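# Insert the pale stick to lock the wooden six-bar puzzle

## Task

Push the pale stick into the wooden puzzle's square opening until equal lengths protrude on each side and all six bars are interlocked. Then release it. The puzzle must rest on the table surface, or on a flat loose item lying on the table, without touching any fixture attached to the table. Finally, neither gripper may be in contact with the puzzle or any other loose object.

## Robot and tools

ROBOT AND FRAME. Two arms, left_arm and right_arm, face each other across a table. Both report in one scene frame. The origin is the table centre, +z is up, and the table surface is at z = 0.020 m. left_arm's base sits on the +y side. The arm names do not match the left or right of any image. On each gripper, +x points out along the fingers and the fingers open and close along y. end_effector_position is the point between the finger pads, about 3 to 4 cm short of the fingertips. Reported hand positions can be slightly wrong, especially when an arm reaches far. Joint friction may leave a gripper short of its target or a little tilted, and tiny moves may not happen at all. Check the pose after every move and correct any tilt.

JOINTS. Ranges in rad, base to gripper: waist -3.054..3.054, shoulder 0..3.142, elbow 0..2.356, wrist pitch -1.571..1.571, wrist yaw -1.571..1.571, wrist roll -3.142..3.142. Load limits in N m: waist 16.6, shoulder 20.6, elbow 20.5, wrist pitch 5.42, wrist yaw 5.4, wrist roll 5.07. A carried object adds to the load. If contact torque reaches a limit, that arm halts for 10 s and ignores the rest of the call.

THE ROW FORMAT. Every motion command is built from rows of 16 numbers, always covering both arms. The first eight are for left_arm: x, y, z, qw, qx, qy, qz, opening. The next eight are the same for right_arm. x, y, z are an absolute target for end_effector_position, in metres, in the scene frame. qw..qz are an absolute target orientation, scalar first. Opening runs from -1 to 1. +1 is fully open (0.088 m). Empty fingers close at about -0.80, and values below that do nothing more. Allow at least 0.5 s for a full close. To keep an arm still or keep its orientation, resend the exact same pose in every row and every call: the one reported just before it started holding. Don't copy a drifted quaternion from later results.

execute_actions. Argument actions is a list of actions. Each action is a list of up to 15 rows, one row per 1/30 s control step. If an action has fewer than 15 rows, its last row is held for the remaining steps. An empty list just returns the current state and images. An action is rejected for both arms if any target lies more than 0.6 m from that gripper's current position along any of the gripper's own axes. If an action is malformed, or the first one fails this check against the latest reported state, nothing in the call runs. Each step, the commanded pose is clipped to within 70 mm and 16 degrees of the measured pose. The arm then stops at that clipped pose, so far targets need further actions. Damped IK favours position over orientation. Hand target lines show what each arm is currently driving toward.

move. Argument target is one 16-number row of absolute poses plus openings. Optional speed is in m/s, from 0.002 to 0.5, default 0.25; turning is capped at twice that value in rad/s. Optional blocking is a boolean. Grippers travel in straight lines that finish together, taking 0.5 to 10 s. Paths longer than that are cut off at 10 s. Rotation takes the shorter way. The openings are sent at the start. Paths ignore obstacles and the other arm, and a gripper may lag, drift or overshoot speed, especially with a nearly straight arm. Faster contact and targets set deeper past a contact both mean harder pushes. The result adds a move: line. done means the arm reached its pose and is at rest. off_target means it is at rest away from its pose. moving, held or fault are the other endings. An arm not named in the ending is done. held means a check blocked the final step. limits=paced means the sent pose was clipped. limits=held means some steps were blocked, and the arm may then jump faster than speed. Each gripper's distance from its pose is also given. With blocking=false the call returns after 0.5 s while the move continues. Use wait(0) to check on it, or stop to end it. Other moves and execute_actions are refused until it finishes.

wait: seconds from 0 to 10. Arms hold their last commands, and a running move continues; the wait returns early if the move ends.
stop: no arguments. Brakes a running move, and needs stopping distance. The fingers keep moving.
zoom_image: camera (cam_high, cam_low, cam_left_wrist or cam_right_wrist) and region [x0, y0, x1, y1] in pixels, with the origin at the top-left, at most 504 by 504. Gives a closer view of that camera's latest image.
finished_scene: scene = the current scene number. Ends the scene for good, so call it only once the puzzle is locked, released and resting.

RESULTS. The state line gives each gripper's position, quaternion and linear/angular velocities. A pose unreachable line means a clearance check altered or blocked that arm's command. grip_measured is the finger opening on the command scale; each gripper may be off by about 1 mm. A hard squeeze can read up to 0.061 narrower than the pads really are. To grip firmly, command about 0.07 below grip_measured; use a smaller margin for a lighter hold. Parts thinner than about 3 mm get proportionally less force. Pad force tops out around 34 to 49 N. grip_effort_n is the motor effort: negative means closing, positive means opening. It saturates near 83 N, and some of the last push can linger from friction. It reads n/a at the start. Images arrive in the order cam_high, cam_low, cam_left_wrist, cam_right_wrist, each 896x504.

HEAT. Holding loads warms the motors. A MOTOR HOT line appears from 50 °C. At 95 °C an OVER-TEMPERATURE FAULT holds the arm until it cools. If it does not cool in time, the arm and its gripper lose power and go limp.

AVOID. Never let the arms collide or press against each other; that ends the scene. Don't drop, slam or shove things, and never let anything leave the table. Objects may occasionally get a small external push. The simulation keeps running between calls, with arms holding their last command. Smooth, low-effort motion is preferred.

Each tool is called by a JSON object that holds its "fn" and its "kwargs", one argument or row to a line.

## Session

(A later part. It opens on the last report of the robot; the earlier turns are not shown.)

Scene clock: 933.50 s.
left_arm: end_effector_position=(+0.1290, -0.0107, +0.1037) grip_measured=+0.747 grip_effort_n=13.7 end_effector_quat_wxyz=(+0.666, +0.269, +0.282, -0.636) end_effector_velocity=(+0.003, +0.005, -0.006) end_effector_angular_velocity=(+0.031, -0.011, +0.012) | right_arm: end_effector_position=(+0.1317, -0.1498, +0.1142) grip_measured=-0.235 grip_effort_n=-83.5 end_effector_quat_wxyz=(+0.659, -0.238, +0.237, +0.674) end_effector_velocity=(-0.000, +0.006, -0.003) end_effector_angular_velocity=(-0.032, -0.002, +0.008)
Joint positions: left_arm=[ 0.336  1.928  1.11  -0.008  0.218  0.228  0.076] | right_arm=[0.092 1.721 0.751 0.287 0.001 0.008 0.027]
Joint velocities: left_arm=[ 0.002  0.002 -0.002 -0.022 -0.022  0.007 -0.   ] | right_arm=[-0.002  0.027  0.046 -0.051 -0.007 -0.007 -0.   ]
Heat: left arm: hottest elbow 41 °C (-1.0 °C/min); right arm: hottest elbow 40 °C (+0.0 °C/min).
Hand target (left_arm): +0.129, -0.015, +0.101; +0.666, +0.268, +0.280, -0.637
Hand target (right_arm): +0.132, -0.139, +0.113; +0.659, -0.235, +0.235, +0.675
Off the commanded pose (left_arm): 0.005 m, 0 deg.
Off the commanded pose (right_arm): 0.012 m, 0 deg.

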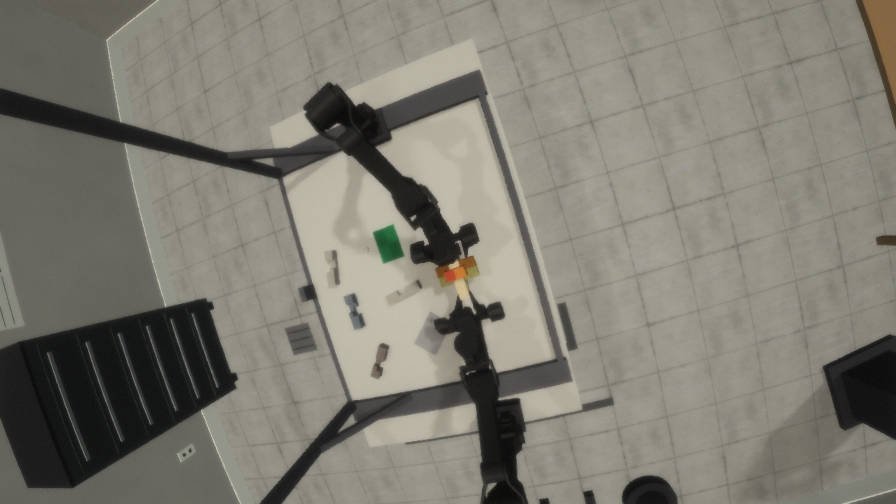

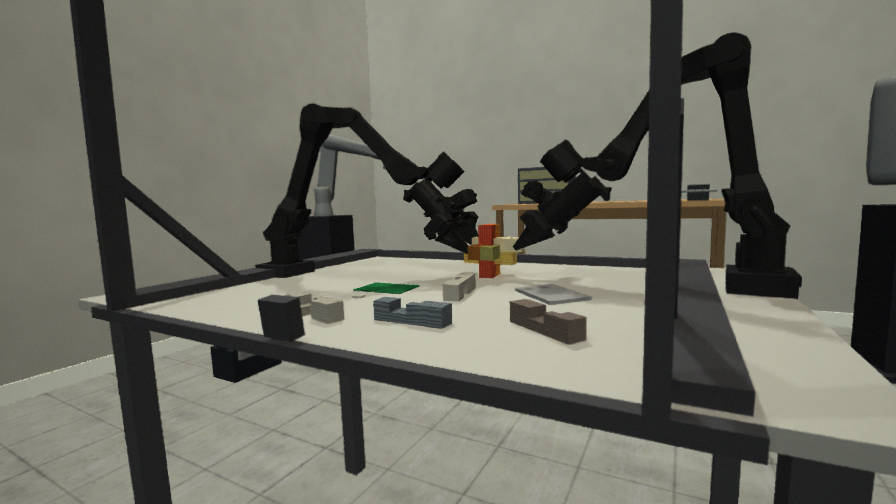

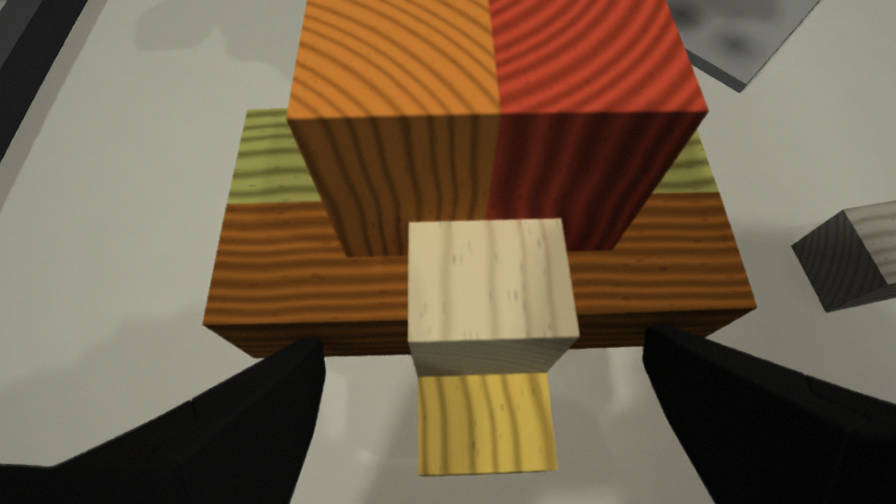

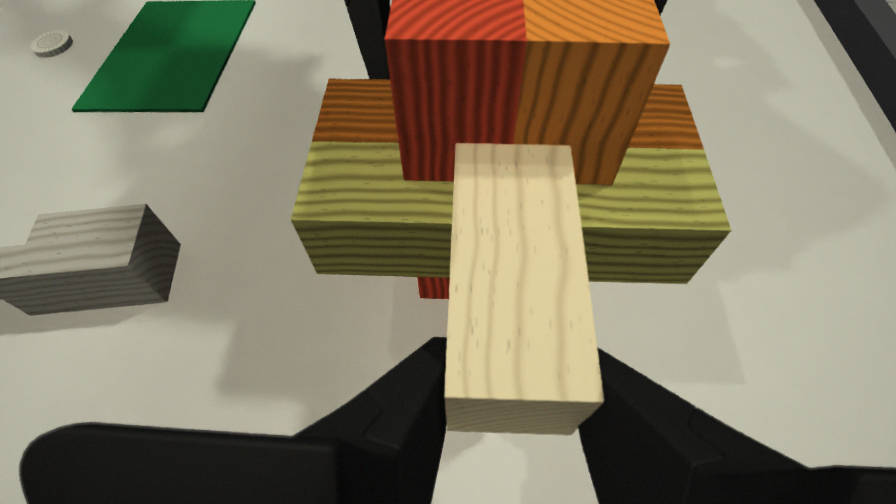

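{"fn": "execute_actions", "kwargs": {
  "actions": [
    [[0.1287,-0.0149,0.1013,0.66586,0.26814,0.28010,-0.63742,0.75,0.1319,-0.1420,0.1130,0.6591,-0.2350,0.2347,0.6747,-0.30],[0.1287,-0.0149,0.1013,0.66586,0.26814,0.28010,-0.63742,0.75,0.1320,-0.1450,0.1130,0.6591,-0.2350,0.2347,0.6747,-0.30],[0.1287,-0.0149,0.1013,0.66586,0.26814,0.28010,-0.63742,0.75,0.1320,-0.1475,0.1130,0.6591,-0.2350,0.2347,0.6747,-0.30],[0.1287,-0.0149,0.1013,0.66586,0.26814,0.28010,-0.63742,0.75,0.1320,-0.1495,0.1130,0.6591,-0.2350,0.2347,0.6747,-0.30],[0.1287,-0.0149,0.1013,0.66586,0.26814,0.28010,-0.63742,0.75,0.1321,-0.1510,0.1130,0.6591,-0.2350,0.2347,0.6747,-0.30],[0.1287,-0.0149,0.1013,0.66586,0.26814,0.28010,-0.63742,0.75,0.1321,-0.1520,0.1130,0.6591,-0.2350,0.2347,0.6747,-0.30]]
  ]
}}

{"fn": "zoom_image", "kwargs": {
  "camera": "cam_left_wrist",
  "region": [330, 180, 650, 500]
}}

{"fn": "zoom_image", "kwargs": {
  "camera": "cam_low",
  "region": [455, 220, 535, 280]
}}

Scene clock: 938.60 s.
left_arm: end_effector_position=(+0.1290, -0.0111, +0.1041) grip_measured=+0.747 grip_effort_n=13.3 end_effector_quat_wxyz=(+0.666, +0.268, +0.281, -0.637) end_effector_velocity=(-0.001, +0.002, -0.001) end_effector_angular_velocity=(+0.009, +0.003, +0.008) | right_arm: end_effector_position=(+0.1318, -0.1514, +0.1145) grip_measured=-0.235 grip_effort_n=-83.5 end_effector_quat_wxyz=(+0.659, -0.236, +0.235, +0.674) end_effector_velocity=(+0.004, -0.003, -0.002) end_effector_angular_velocity=(-0.002, -0.020, -0.015)
Joint positions: left_arm=[ 0.336  1.928  1.11  -0.006  0.219  0.228  0.076] | right_arm=[0.092 1.715 0.74  0.297 0.001 0.008 0.027]
Joint velocities: left_arm=[-0.002 -0.002 -0.002 -0.007 -0.007 -0.007  0.   ] | right_arm=[-0.002 -0.002 -0.012  0.007  0.022 -0.007 -0.   ]
Heat: left arm: hottest wrist pitch 42 °C (-1.0 °C/min); right arm: hottest elbow 41 °C (+1.0 °C/min).
Hand target (left_arm): +0.129, -0.015, +0.101; +0.666, +0.268, +0.280, -0.637
Hand target (right_arm): +0.132, -0.152, +0.113; +0.659, -0.235, +0.235, +0.675
Off the commanded pose (left_arm): 0.005 m, 0 deg.
Off the commanded pose (right_arm): 0.002 m, 0 deg.

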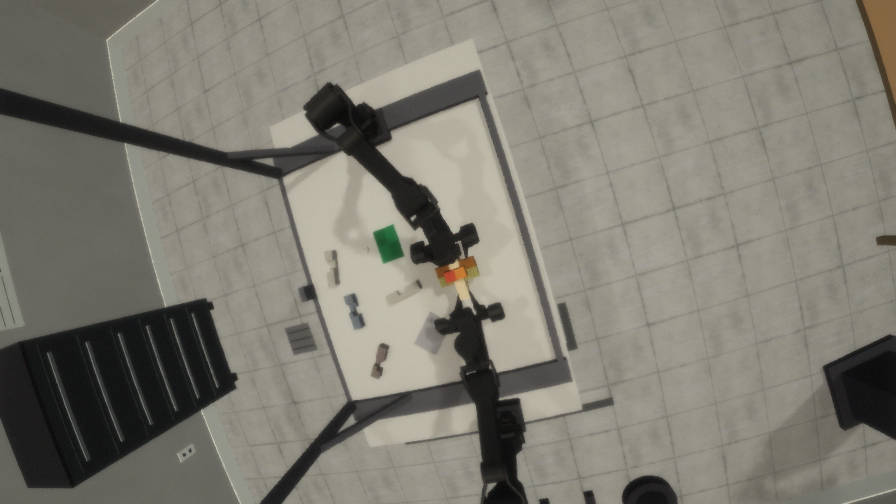

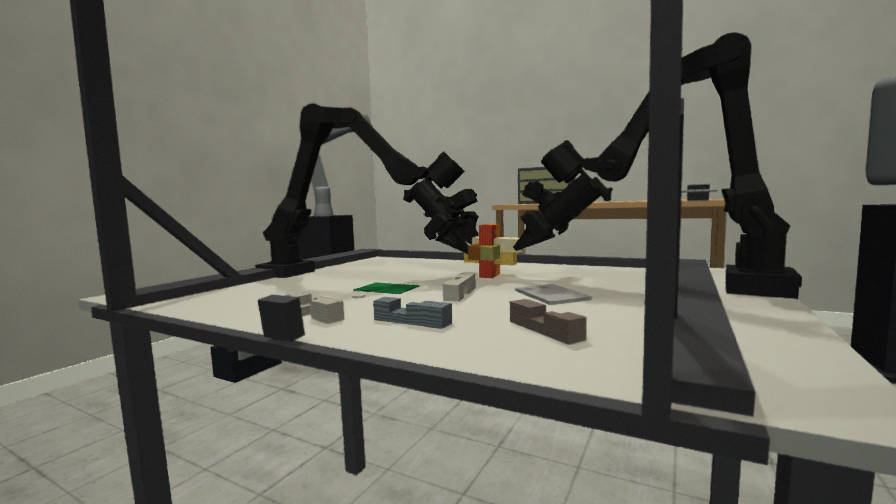

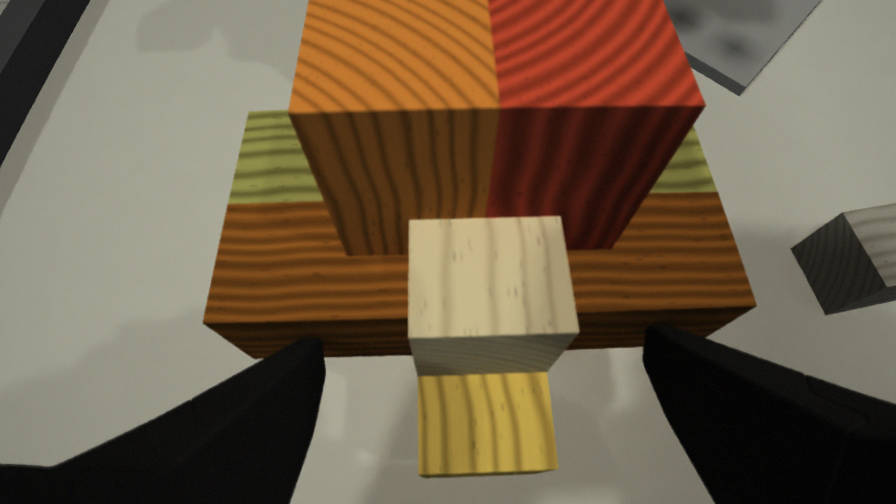

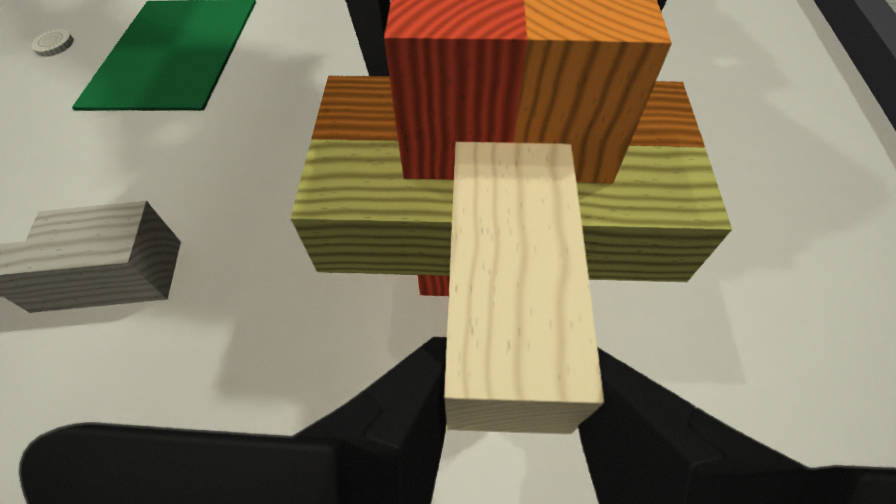

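Region (330, 180, 650, 500) of cam_left_wrist's 896x504 image, scaled by 1.575, with more detail than that image has.

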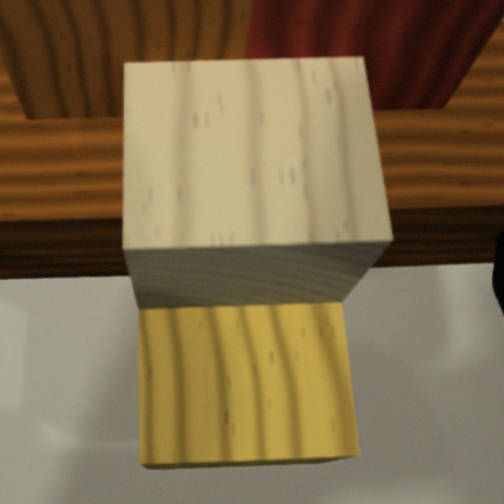

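Region (455, 220, 535, 280) of cam_low's 896x504 image, scaled by 6.300, with more detail than that image has; it fills the top 378 rows of this view, and the rest is white.

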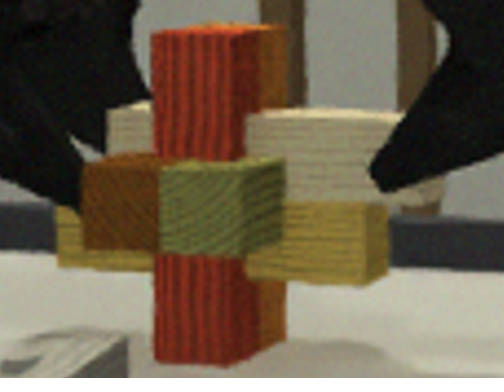

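{"fn": "execute_actions", "kwargs": {
  "actions": [
    [[0.1287,-0.0145,0.1009,0.66550,0.26895,0.28094,-0.63708,0.75,0.1321,-0.1520,0.1133,0.6589,-0.2356,0.2353,0.6745,-0.30],[0.1287,-0.0141,0.1005,0.66514,0.26975,0.28178,-0.63673,0.75,0.1321,-0.1518,0.1136,0.6587,-0.2362,0.2359,0.6743,-0.30],[0.1287,-0.0136,0.1001,0.66478,0.27056,0.28262,-0.63639,0.75,0.1321,-0.1516,0.1139,0.6585,-0.2368,0.2365,0.6741,-0.30],[0.1287,-0.0132,0.0997,0.66442,0.27136,0.28346,-0.63604,0.75,0.1321,-0.1514,0.1142,0.6583,-0.2374,0.2370,0.6739,-0.30],[0.1287,-0.0128,0.0993,0.66406,0.27217,0.28430,-0.63570,0.75,0.1321,-0.1512,0.1145,0.6581,-0.2379,0.2376,0.6737,-0.30],[0.1287,-0.0124,0.0989,0.66370,0.27297,0.28514,-0.63535,0.75,0.1321,-0.1510,0.1148,0.6579,-0.2385,0.2382,0.6735,-0.30],[0.1287,-0.0124,0.0989,0.66370,0.27297,0.28514,-0.63535,0.75,0.1321,-0.1508,0.1150,0.6577,-0.2391,0.2387,0.6733,-0.30],[0.1287,-0.0124,0.0989,0.66370,0.27297,0.28514,-0.63535,0.75,0.1321,-0.1506,0.1152,0.6575,-0.2397,0.2393,0.6731,-0.30],[0.1287,-0.0124,0.0989,0.66370,0.27297,0.28514,-0.63535,0.75,0.1320,-0.1504,0.1154,0.6573,-0.2403,0.2399,0.6729,-0.30],[0.1287,-0.0124,0.0989,0.66370,0.27297,0.28514,-0.63535,0.75,0.1320,-0.1502,0.1156,0.6571,-0.2408,0.2405,0.6727,-0.30],[0.1287,-0.0124,0.0989,0.66370,0.27297,0.28514,-0.63535,0.75,0.1320,-0.1500,0.1158,0.6568,-0.2414,0.2410,0.6724,-0.30],[0.1287,-0.0124,0.0989,0.66370,0.27297,0.28514,-0.63535,0.75,0.1320,-0.1497,0.1160,0.6566,-0.2420,0.2416,0.6722,-0.30],[0.1287,-0.0124,0.0989,0.66370,0.27297,0.28514,-0.63535,0.75,0.1320,-0.1494,0.1160,0.6564,-0.2426,0.2422,0.6720,-0.30],[0.1287,-0.0124,0.0989,0.66370,0.27297,0.28514,-0.63535,0.75,0.1320,-0.1491,0.1160,0.6564,-0.2426,0.2422,0.6720,-0.30],[0.1287,-0.0124,0.0989,0.66370,0.27297,0.28514,-0.63535,0.75,0.1320,-0.1488,0.1160,0.6564,-0.2426,0.2422,0.6720,-0.30]]
  ]
}}

{"fn": "zoom_image", "kwargs": {
  "camera": "cam_low",
  "region": [455, 220, 535, 280]
}}

Scene clock: 1024.83 s.
left_arm: end_effector_position=(+0.1289, -0.0101, +0.1030) grip_measured=+0.747 grip_effort_n=13.3 end_effector_quat_wxyz=(+0.665, +0.270, +0.284, -0.636) end_effector_velocity=(-0.009, +0.003, -0.005) end_effector_angular_velocity=(+0.023, +0.009, -0.022) | right_arm: end_effector_position=(+0.1318, -0.1510, +0.1151) grip_measured=-0.235 grip_effort_n=-83.5 end_effector_quat_wxyz=(+0.657, -0.242, +0.241, +0.672) end_effector_velocity=(+0.002, +0.002, +0.002) end_effector_angular_velocity=(-0.036, -0.011, -0.003)
Joint positions: left_arm=[ 0.336  1.928  1.11  -0.012  0.217  0.228  0.076] | right_arm=[0.092 1.714 0.759 0.258 0.001 0.008 0.027]
Joint velocities: left_arm=[-0.012 -0.002 -0.007 -0.022  0.007  0.007 -0.   ] | right_arm=[-0.002 -0.002  0.042 -0.081  0.007 -0.007  0.   ]
Heat: left arm: hottest wrist pitch 45 °C (+2.0 °C/min); right arm: hottest wrist pitch 43 °C (+3.0 °C/min).
Hand target (left_arm): +0.129, -0.012, +0.099; +0.664, +0.273, +0.285, -0.635
Hand target (right_arm): +0.132, -0.149, +0.116; +0.657, -0.242, +0.242, +0.672
Off the commanded pose (left_arm): 0.005 m, 0 deg.
Off the commanded pose (right_arm): 0.002 m, 0 deg.

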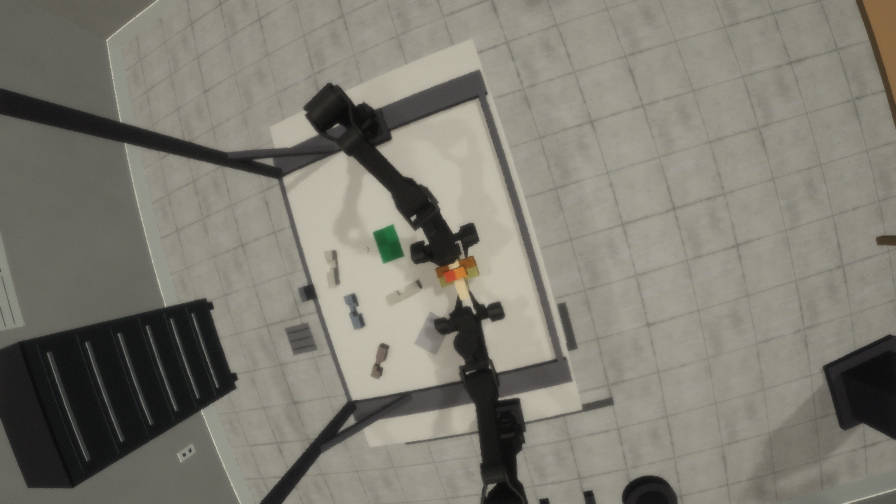

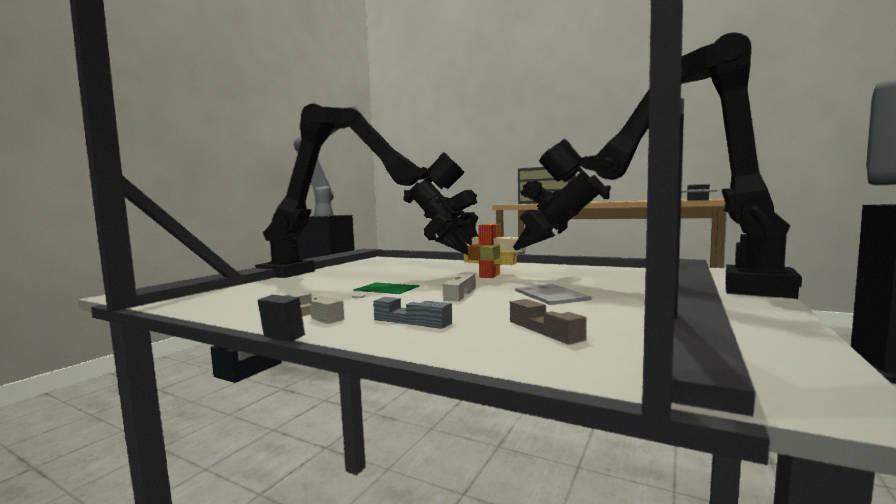

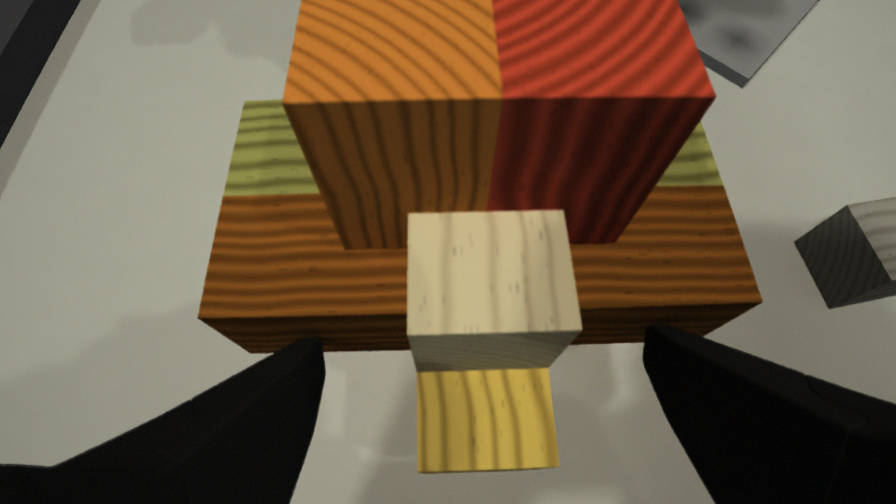

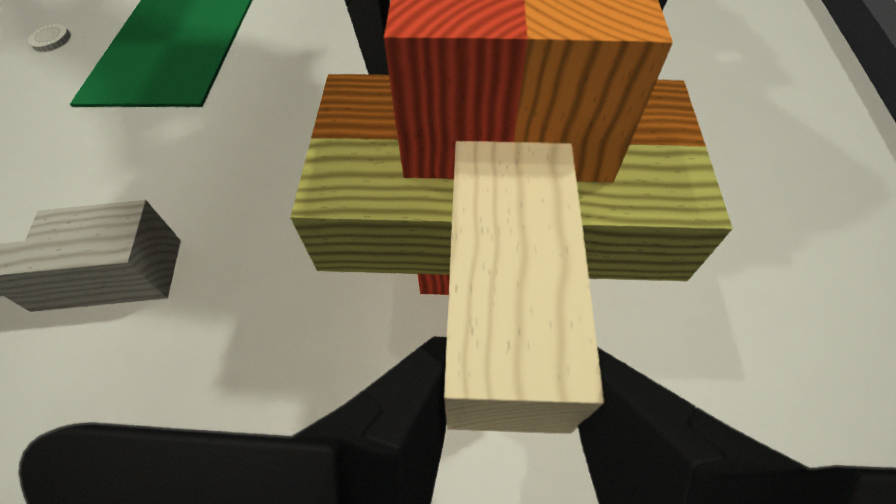

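Region (455, 220, 535, 280) of cam_low's 896x504 image, scaled by 6.300, with more detail than that image has; it fills the top 378 rows of this view, and the rest is white.

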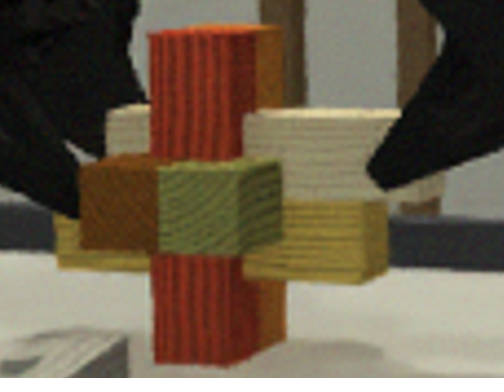

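{"fn": "execute_actions", "kwargs": {
  "actions": [
    [[0.1287,-0.0124,0.0989,0.66370,0.27297,0.28514,-0.63535,0.75,0.1320,-0.1484,0.1161,0.6564,-0.2426,0.2422,0.6720,-0.30],[0.1287,-0.0124,0.0989,0.66370,0.27297,0.28514,-0.63535,0.75,0.1320,-0.1480,0.1161,0.6564,-0.2426,0.2422,0.6720,-0.30],[0.1287,-0.0124,0.0989,0.66370,0.27297,0.28514,-0.63535,0.75,0.1320,-0.1476,0.1162,0.6564,-0.2426,0.2422,0.6720,-0.30],[0.1287,-0.0124,0.0989,0.66370,0.27297,0.28514,-0.63535,0.75,0.1320,-0.1472,0.1162,0.6564,-0.2426,0.2422,0.6720,-0.30],[0.1287,-0.0124,0.0989,0.66370,0.27297,0.28514,-0.63535,0.75,0.1320,-0.1468,0.1162,0.6564,-0.2426,0.2422,0.6720,-0.30],[0.1287,-0.0124,0.0989,0.66370,0.27297,0.28514,-0.63535,0.75,0.1320,-0.1464,0.1163,0.6564,-0.2426,0.2422,0.6720,-0.30],[0.1287,-0.0124,0.0989,0.66370,0.27297,0.28514,-0.63535,0.75,0.1320,-0.1460,0.1163,0.6564,-0.2426,0.2422,0.6720,-0.30],[0.1287,-0.0124,0.0989,0.66370,0.27297,0.28514,-0.63535,0.75,0.1320,-0.1456,0.1163,0.6564,-0.2426,0.2422,0.6720,-0.30],[0.1287,-0.0124,0.0989,0.66370,0.27297,0.28514,-0.63535,0.75,0.1320,-0.1452,0.1164,0.6564,-0.2426,0.2422,0.6720,-0.30],[0.1287,-0.0124,0.0989,0.66370,0.27297,0.28514,-0.63535,0.75,0.1319,-0.1448,0.1164,0.6564,-0.2426,0.2422,0.6720,-0.30],[0.1287,-0.0124,0.0989,0.66370,0.27297,0.28514,-0.63535,0.75,0.1319,-0.1444,0.1164,0.6564,-0.2426,0.2422,0.6720,-0.30],[0.1287,-0.0124,0.0989,0.66370,0.27297,0.28514,-0.63535,0.75,0.1319,-0.1440,0.1165,0.6564,-0.2426,0.2422,0.6720,-0.30],[0.1287,-0.0124,0.0989,0.66370,0.27297,0.28514,-0.63535,0.75,0.1319,-0.1436,0.1165,0.6564,-0.2426,0.2422,0.6720,-0.30],[0.1287,-0.0124,0.0989,0.66370,0.27297,0.28514,-0.63535,0.75,0.1319,-0.1432,0.1165,0.6564,-0.2426,0.2422,0.6720,-0.30],[0.1287,-0.0124,0.0989,0.66370,0.27297,0.28514,-0.63535,0.75,0.1319,-0.1428,0.1165,0.6564,-0.2426,0.2422,0.6720,-0.30]]
  ]
}}

{"fn": "zoom_image", "kwargs": {
  "camera": "cam_low",
  "region": [455, 220, 535, 280]
}}

Scene clock: 1037.90 s.
left_arm: end_effector_position=(+0.1287, -0.0095, +0.1024) grip_measured=+0.747 grip_effort_n=13.3 end_effector_quat_wxyz=(+0.665, +0.270, +0.285, -0.635) end_effector_velocity=(-0.001, +0.004, -0.003) end_effector_angular_velocity=(+0.022, +0.008, +0.008) | right_arm: end_effector_position=(+0.1317, -0.1491, +0.1166) grip_measured=-0.235 grip_effort_n=-83.5 end_effector_quat_wxyz=(+0.656, -0.244, +0.243, +0.671) end_effector_velocity=(-0.000, +0.002, -0.001) end_effector_angular_velocity=(-0.022, -0.001, +0.008)
Joint positions: left_arm=[ 0.336  1.928  1.11  -0.015  0.217  0.228  0.076] | right_arm=[0.092 1.716 0.774 0.239 0.001 0.008 0.027]
Joint velocities: left_arm=[-0.002 -0.002 -0.002 -0.022 -0.007 -0.007 -0.   ] | right_arm=[-0.002  0.012  0.027 -0.037 -0.007 -0.007 -0.   ]
Heat: left arm: hottest wrist pitch 43 °C (-1.0 °C/min); right arm: hottest wrist pitch 41 °C (+0.0 °C/min).
Hand target (left_arm): +0.129, -0.012, +0.099; +0.664, +0.273, +0.285, -0.635
Hand target (right_arm): +0.132, -0.143, +0.116; +0.656, -0.243, +0.242, +0.672
Off the commanded pose (left_arm): 0.005 m, 0 deg.
Off the commanded pose (right_arm): 0.006 m, 0 deg.

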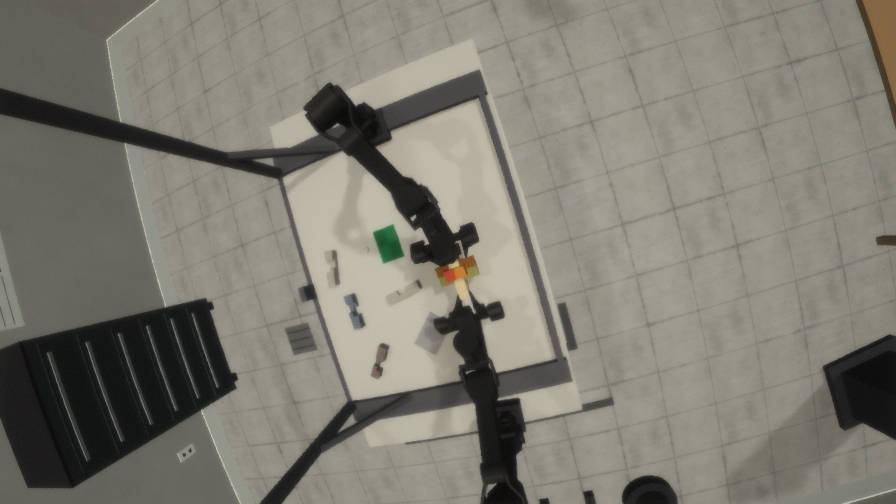

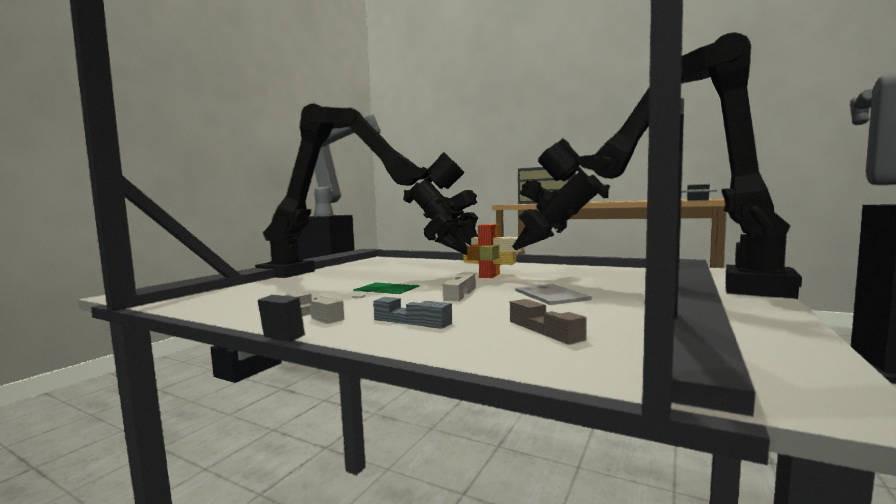

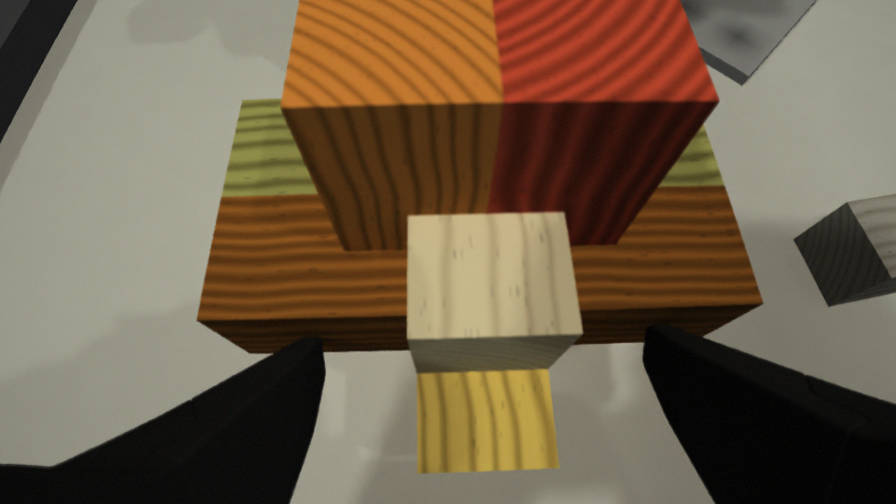

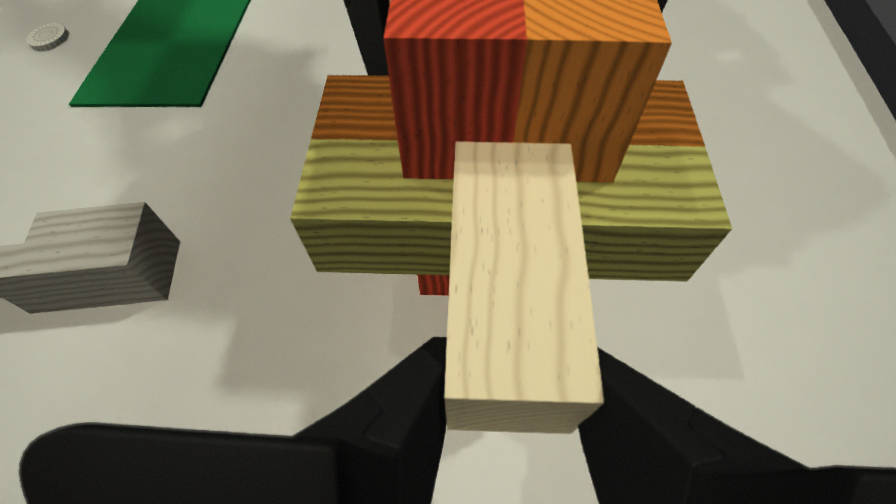

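Region (455, 220, 535, 280) of cam_low's 896x504 image, scaled by 6.300, with more detail than that image has; it fills the top 378 rows of this view, and the rest is white.

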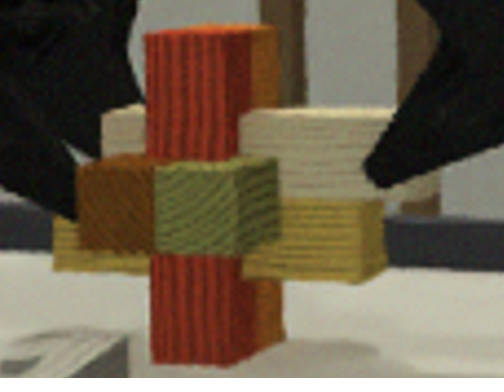

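{"fn": "execute_actions", "kwargs": {
  "actions": [
    [[0.1287,-0.0124,0.0989,0.66370,0.27297,0.28514,-0.63535,0.75,0.1319,-0.1425,0.1165,0.6564,-0.2426,0.2422,0.6720,-0.30],[0.1287,-0.0124,0.0989,0.66370,0.27297,0.28514,-0.63535,0.75,0.1319,-0.1422,0.1165,0.6564,-0.2426,0.2422,0.6720,-0.30],[0.1287,-0.0124,0.0989,0.66370,0.27297,0.28514,-0.63535,0.75,0.1319,-0.1419,0.1165,0.6564,-0.2426,0.2422,0.6720,-0.30],[0.1287,-0.0124,0.0989,0.66370,0.27297,0.28514,-0.63535,0.75,0.1319,-0.1416,0.1165,0.6564,-0.2426,0.2422,0.6720,-0.30],[0.1287,-0.0124,0.0989,0.66370,0.27297,0.28514,-0.63535,0.75,0.1319,-0.1413,0.1165,0.6564,-0.2426,0.2422,0.6720,-0.30],[0.1287,-0.0124,0.0989,0.66370,0.27297,0.28514,-0.63535,0.75,0.1319,-0.1410,0.1165,0.6564,-0.2426,0.2422,0.6720,-0.30],[0.1287,-0.0124,0.0989,0.66370,0.27297,0.28514,-0.63535,0.75,0.1319,-0.1407,0.1165,0.6564,-0.2426,0.2422,0.6720,-0.30],[0.1287,-0.0124,0.0989,0.66370,0.27297,0.28514,-0.63535,0.75,0.1319,-0.1404,0.1165,0.6564,-0.2426,0.2422,0.6720,-0.30],[0.1287,-0.0124,0.0989,0.66370,0.27297,0.28514,-0.63535,0.75,0.1319,-0.1401,0.1165,0.6564,-0.2426,0.2422,0.6720,-0.30],[0.1287,-0.0124,0.0989,0.66370,0.27297,0.28514,-0.63535,0.75,0.1318,-0.1398,0.1165,0.6564,-0.2426,0.2422,0.6720,-0.30],[0.1287,-0.0124,0.0989,0.66370,0.27297,0.28514,-0.63535,0.75,0.1318,-0.1395,0.1165,0.6564,-0.2426,0.2422,0.6720,-0.30],[0.1287,-0.0124,0.0989,0.66370,0.27297,0.28514,-0.63535,0.75,0.1318,-0.1392,0.1165,0.6564,-0.2426,0.2422,0.6720,-0.30],[0.1287,-0.0124,0.0989,0.66370,0.27297,0.28514,-0.63535,0.75,0.1318,-0.1389,0.1165,0.6564,-0.2426,0.2422,0.6720,-0.30],[0.1287,-0.0124,0.0989,0.66370,0.27297,0.28514,-0.63535,0.75,0.1318,-0.1386,0.1165,0.6564,-0.2426,0.2422,0.6720,-0.30],[0.1287,-0.0124,0.0989,0.66370,0.27297,0.28514,-0.63535,0.75,0.1318,-0.1383,0.1165,0.6564,-0.2426,0.2422,0.6720,-0.30]]
  ]
}}

Scene clock: 1070.80 s.
left_arm: end_effector_position=(+0.1286, -0.0088, +0.1018) grip_measured=+0.747 grip_effort_n=13.3 end_effector_quat_wxyz=(+0.664, +0.272, +0.287, -0.635) end_effector_velocity=(+0.001, +0.003, -0.001) end_effector_angular_velocity=(+0.012, -0.008, +0.018) | right_arm: end_effector_position=(+0.1317, -0.1474, +0.1164) grip_measured=-0.235 grip_effort_n=-83.5 end_effector_quat_wxyz=(+0.656, -0.246, +0.244, +0.671) end_effector_velocity=(+0.002, +0.004, -0.003) end_effector_angular_velocity=(-0.017, -0.011, -0.003)
Joint positions: left_arm=[ 0.336  1.928  1.11  -0.02   0.217  0.229  0.076] | right_arm=[0.092 1.722 0.785 0.23  0.001 0.008 0.027]
Joint velocities: left_arm=[-0.002 -0.007 -0.007 -0.007 -0.022 -0.007 -0.   ] | right_arm=[-0.002  0.022  0.027 -0.022  0.007 -0.007 -0.   ]
Heat: left arm: hottest wrist pitch 43 °C (-2.0 °C/min); right arm: hottest elbow 40 °C (-2.0 °C/min).
Hand target (left_arm): +0.129, -0.012, +0.099; +0.664, +0.273, +0.285, -0.635
Hand target (right_arm): +0.132, -0.139, +0.117; +0.656, -0.242, +0.242, +0.672
Off the commanded pose (left_arm): 0.005 m, 0 deg.
Off the commanded pose (right_arm): 0.009 m, 0 deg.

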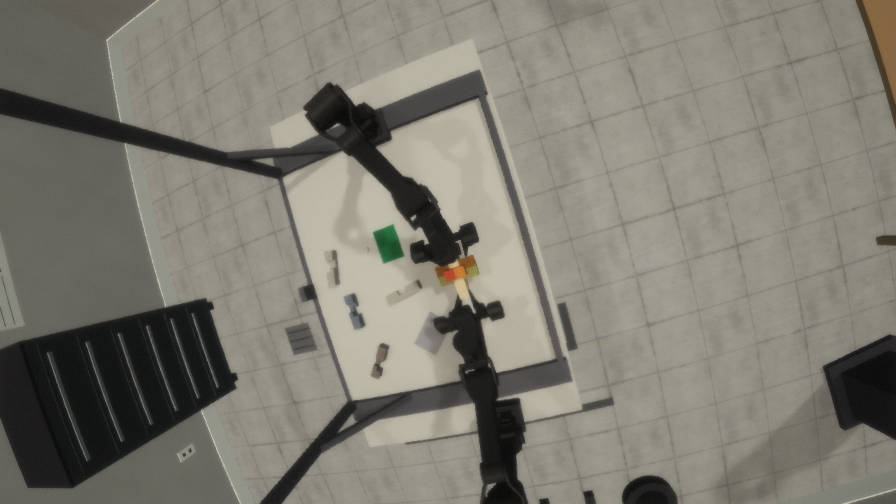

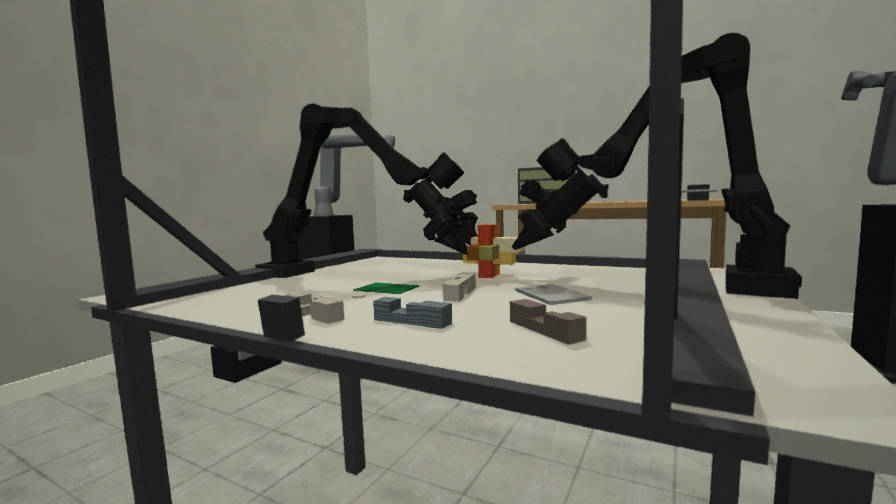

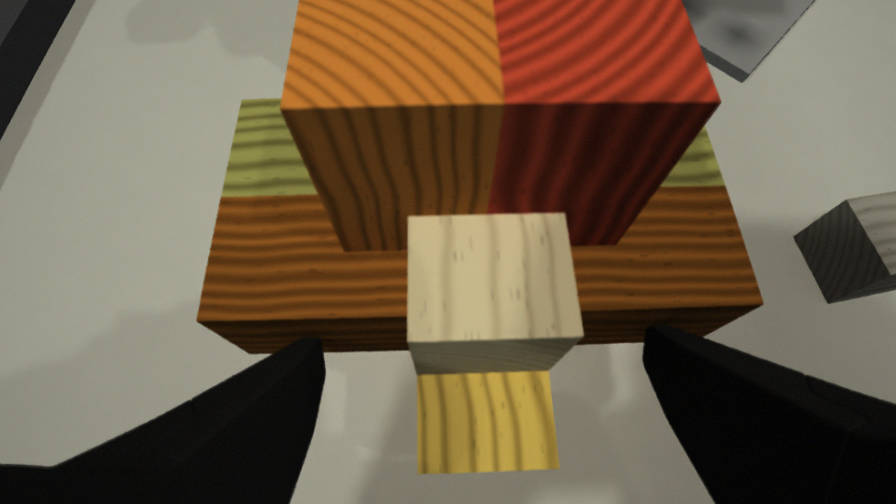

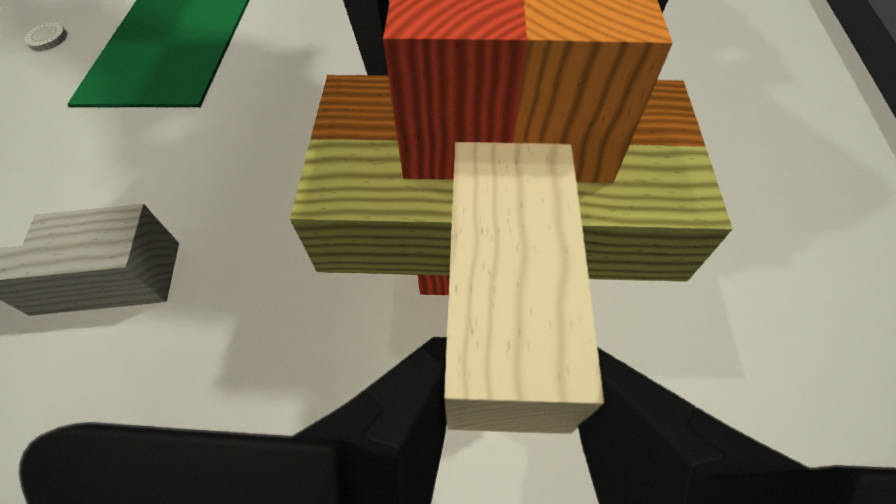

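{"fn": "execute_actions", "kwargs": {
  "actions": [
    [[0.1287,-0.0124,0.0989,0.66370,0.27297,0.28514,-0.63535,0.75,0.1319,-0.1410,0.1165,0.6564,-0.2426,0.2422,0.6720,-0.30],[0.1287,-0.0124,0.0989,0.66370,0.27297,0.28514,-0.63535,0.75,0.1319,-0.1435,0.1165,0.6564,-0.2426,0.2422,0.6720,-0.30],[0.1287,-0.0124,0.0989,0.66370,0.27297,0.28514,-0.63535,0.75,0.1320,-0.1455,0.1165,0.6564,-0.2426,0.2422,0.6720,-0.30],[0.1287,-0.0124,0.0989,0.66370,0.27297,0.28514,-0.63535,0.75,0.1320,-0.1472,0.1165,0.6564,-0.2426,0.2422,0.6720,-0.30],[0.1287,-0.0124,0.0989,0.66370,0.27297,0.28514,-0.63535,0.75,0.1320,-0.1485,0.1165,0.6564,-0.2426,0.2422,0.6720,-0.30],[0.1287,-0.0124,0.0989,0.66370,0.27297,0.28514,-0.63535,0.75,0.1320,-0.1495,0.1165,0.6564,-0.2426,0.2422,0.6720,-0.30],[0.1287,-0.0124,0.0989,0.66370,0.27297,0.28514,-0.63535,0.75,0.1320,-0.1500,0.1165,0.6564,-0.2426,0.2422,0.6720,-0.30]]
  ]
}}

{"fn": "zoom_image", "kwargs": {
  "camera": "cam_left_wrist",
  "region": [180, 180, 480, 370]
}}

{"fn": "zoom_image", "kwargs": {
  "camera": "cam_left_wrist",
  "region": [480, 180, 780, 370]
}}

{"fn": "zoom_image", "kwargs": {
  "camera": "cam_right_wrist",
  "region": [380, 120, 660, 300]
}}

Scene clock: 1077.53 s.
left_arm: end_effector_position=(+0.1289, -0.0094, +0.1023) grip_measured=+0.747 grip_effort_n=13.7 end_effector_quat_wxyz=(+0.665, +0.271, +0.286, -0.635) end_effector_velocity=(+0.000, -0.000, -0.001) end_effector_angular_velocity=(-0.001, -0.001, +0.008) | right_arm: end_effector_position=(+0.1317, -0.1473, +0.1168) grip_measured=-0.235 grip_effort_n=-83.5 end_effector_quat_wxyz=(+0.657, -0.243, +0.242, +0.672) end_effector_velocity=(-0.000, -0.003, -0.001) end_effector_angular_velocity=(-0.007, -0.001, +0.008)
Joint positions: left_arm=[ 0.336  1.928  1.11  -0.016  0.217  0.229  0.076] | right_arm=[0.092 1.722 0.78  0.242 0.001 0.008 0.027]
Joint velocities: left_arm=[-0.002  0.002 -0.002  0.007 -0.007 -0.007 -0.   ] | right_arm=[-0.002 -0.007 -0.007 -0.007 -0.007 -0.007 -0.   ]
Heat: left arm: hottest wrist pitch 43 °C (-2.0 °C/min); right arm: hottest elbow 40 °C (-2.0 °C/min).
Hand target (left_arm): +0.129, -0.012, +0.099; +0.664, +0.273, +0.285, -0.635
Hand target (right_arm): +0.132, -0.150, +0.116; +0.656, -0.243, +0.242, +0.672
Off the commanded pose (left_arm): 0.005 m, 0 deg.
Off the commanded pose (right_arm): 0.003 m, 0 deg.

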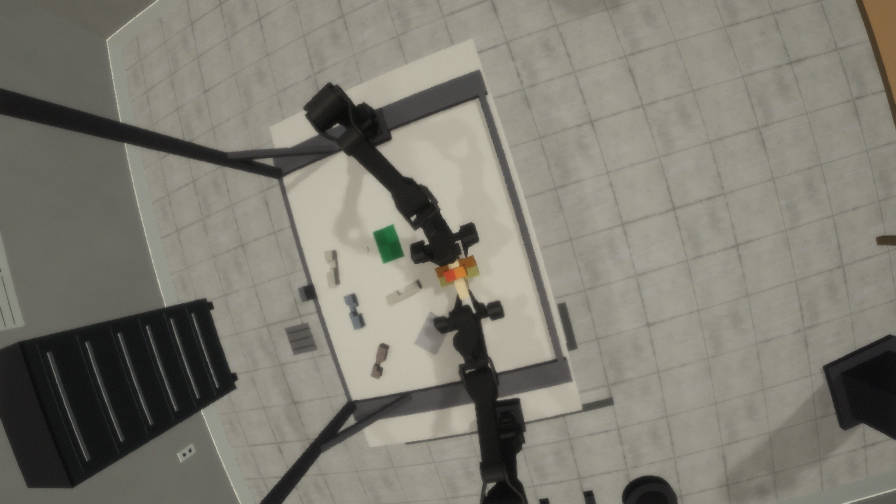

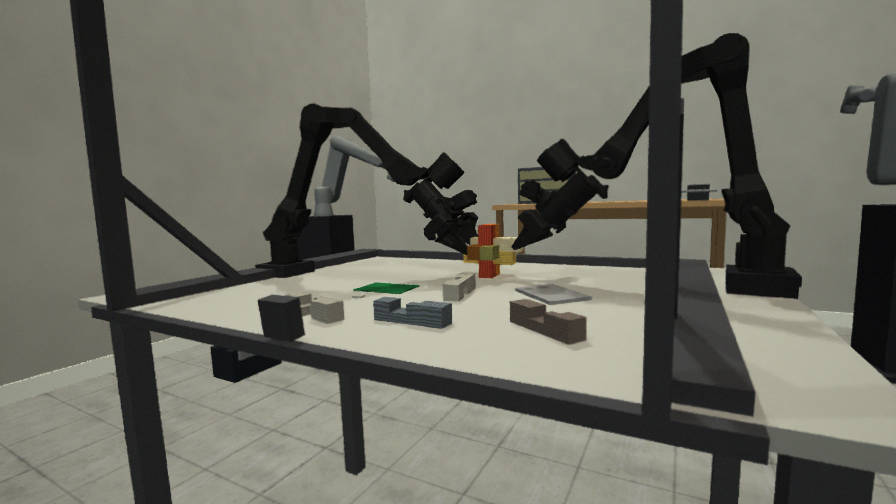

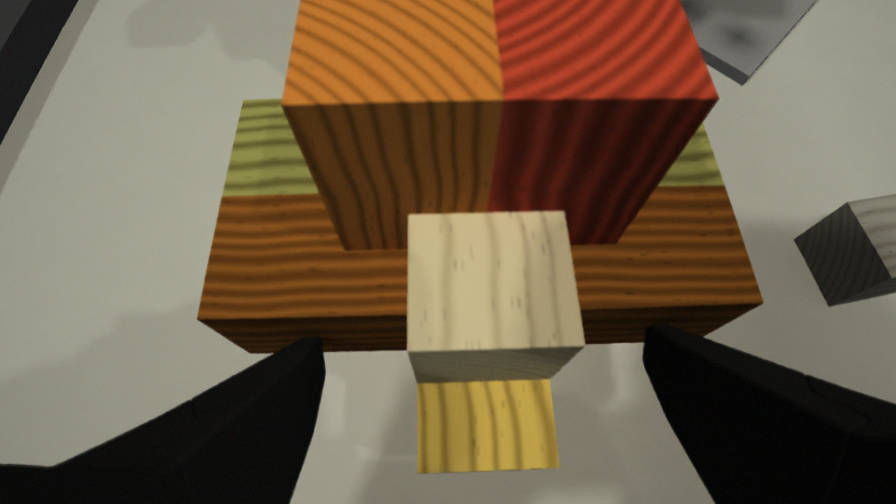

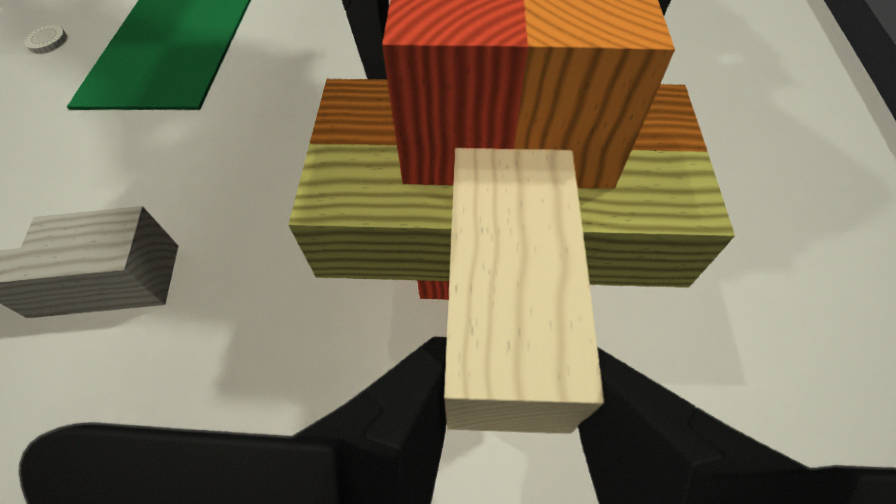

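Region (180, 180, 480, 370) of cam_left_wrist's 896x504 image, scaled by 1.680, with more detail than that image has; it fills the top 319 rows of this view, and the rest is white.

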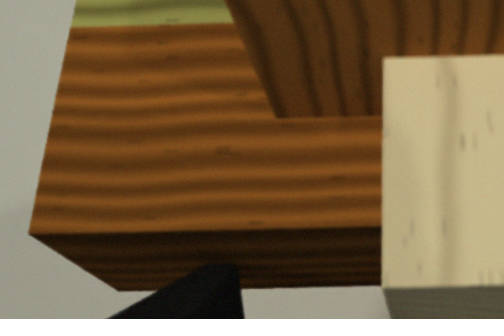

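Region (480, 180, 780, 370) of cam_left_wrist's 896x504 image, scaled by 1.680, with more detail than that image has; it fills the top 319 rows of this view, and the rest is white.

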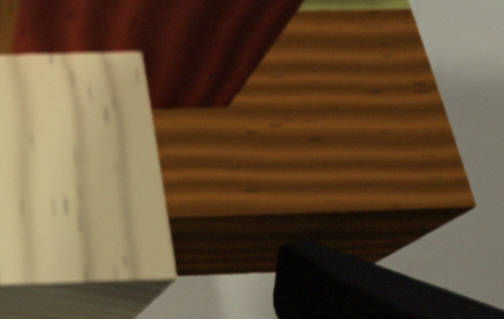

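Region (380, 120, 660, 300) of cam_right_wrist's 896x504 image, scaled by 1.800, with more detail than that image has; it fills the top 324 rows of this view, and the rest is white.

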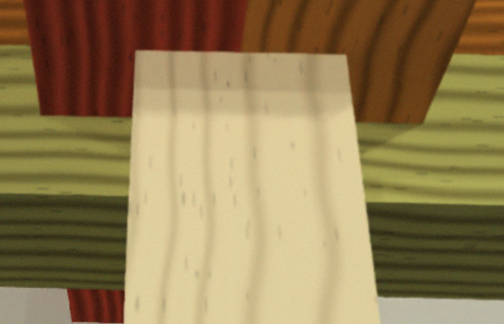

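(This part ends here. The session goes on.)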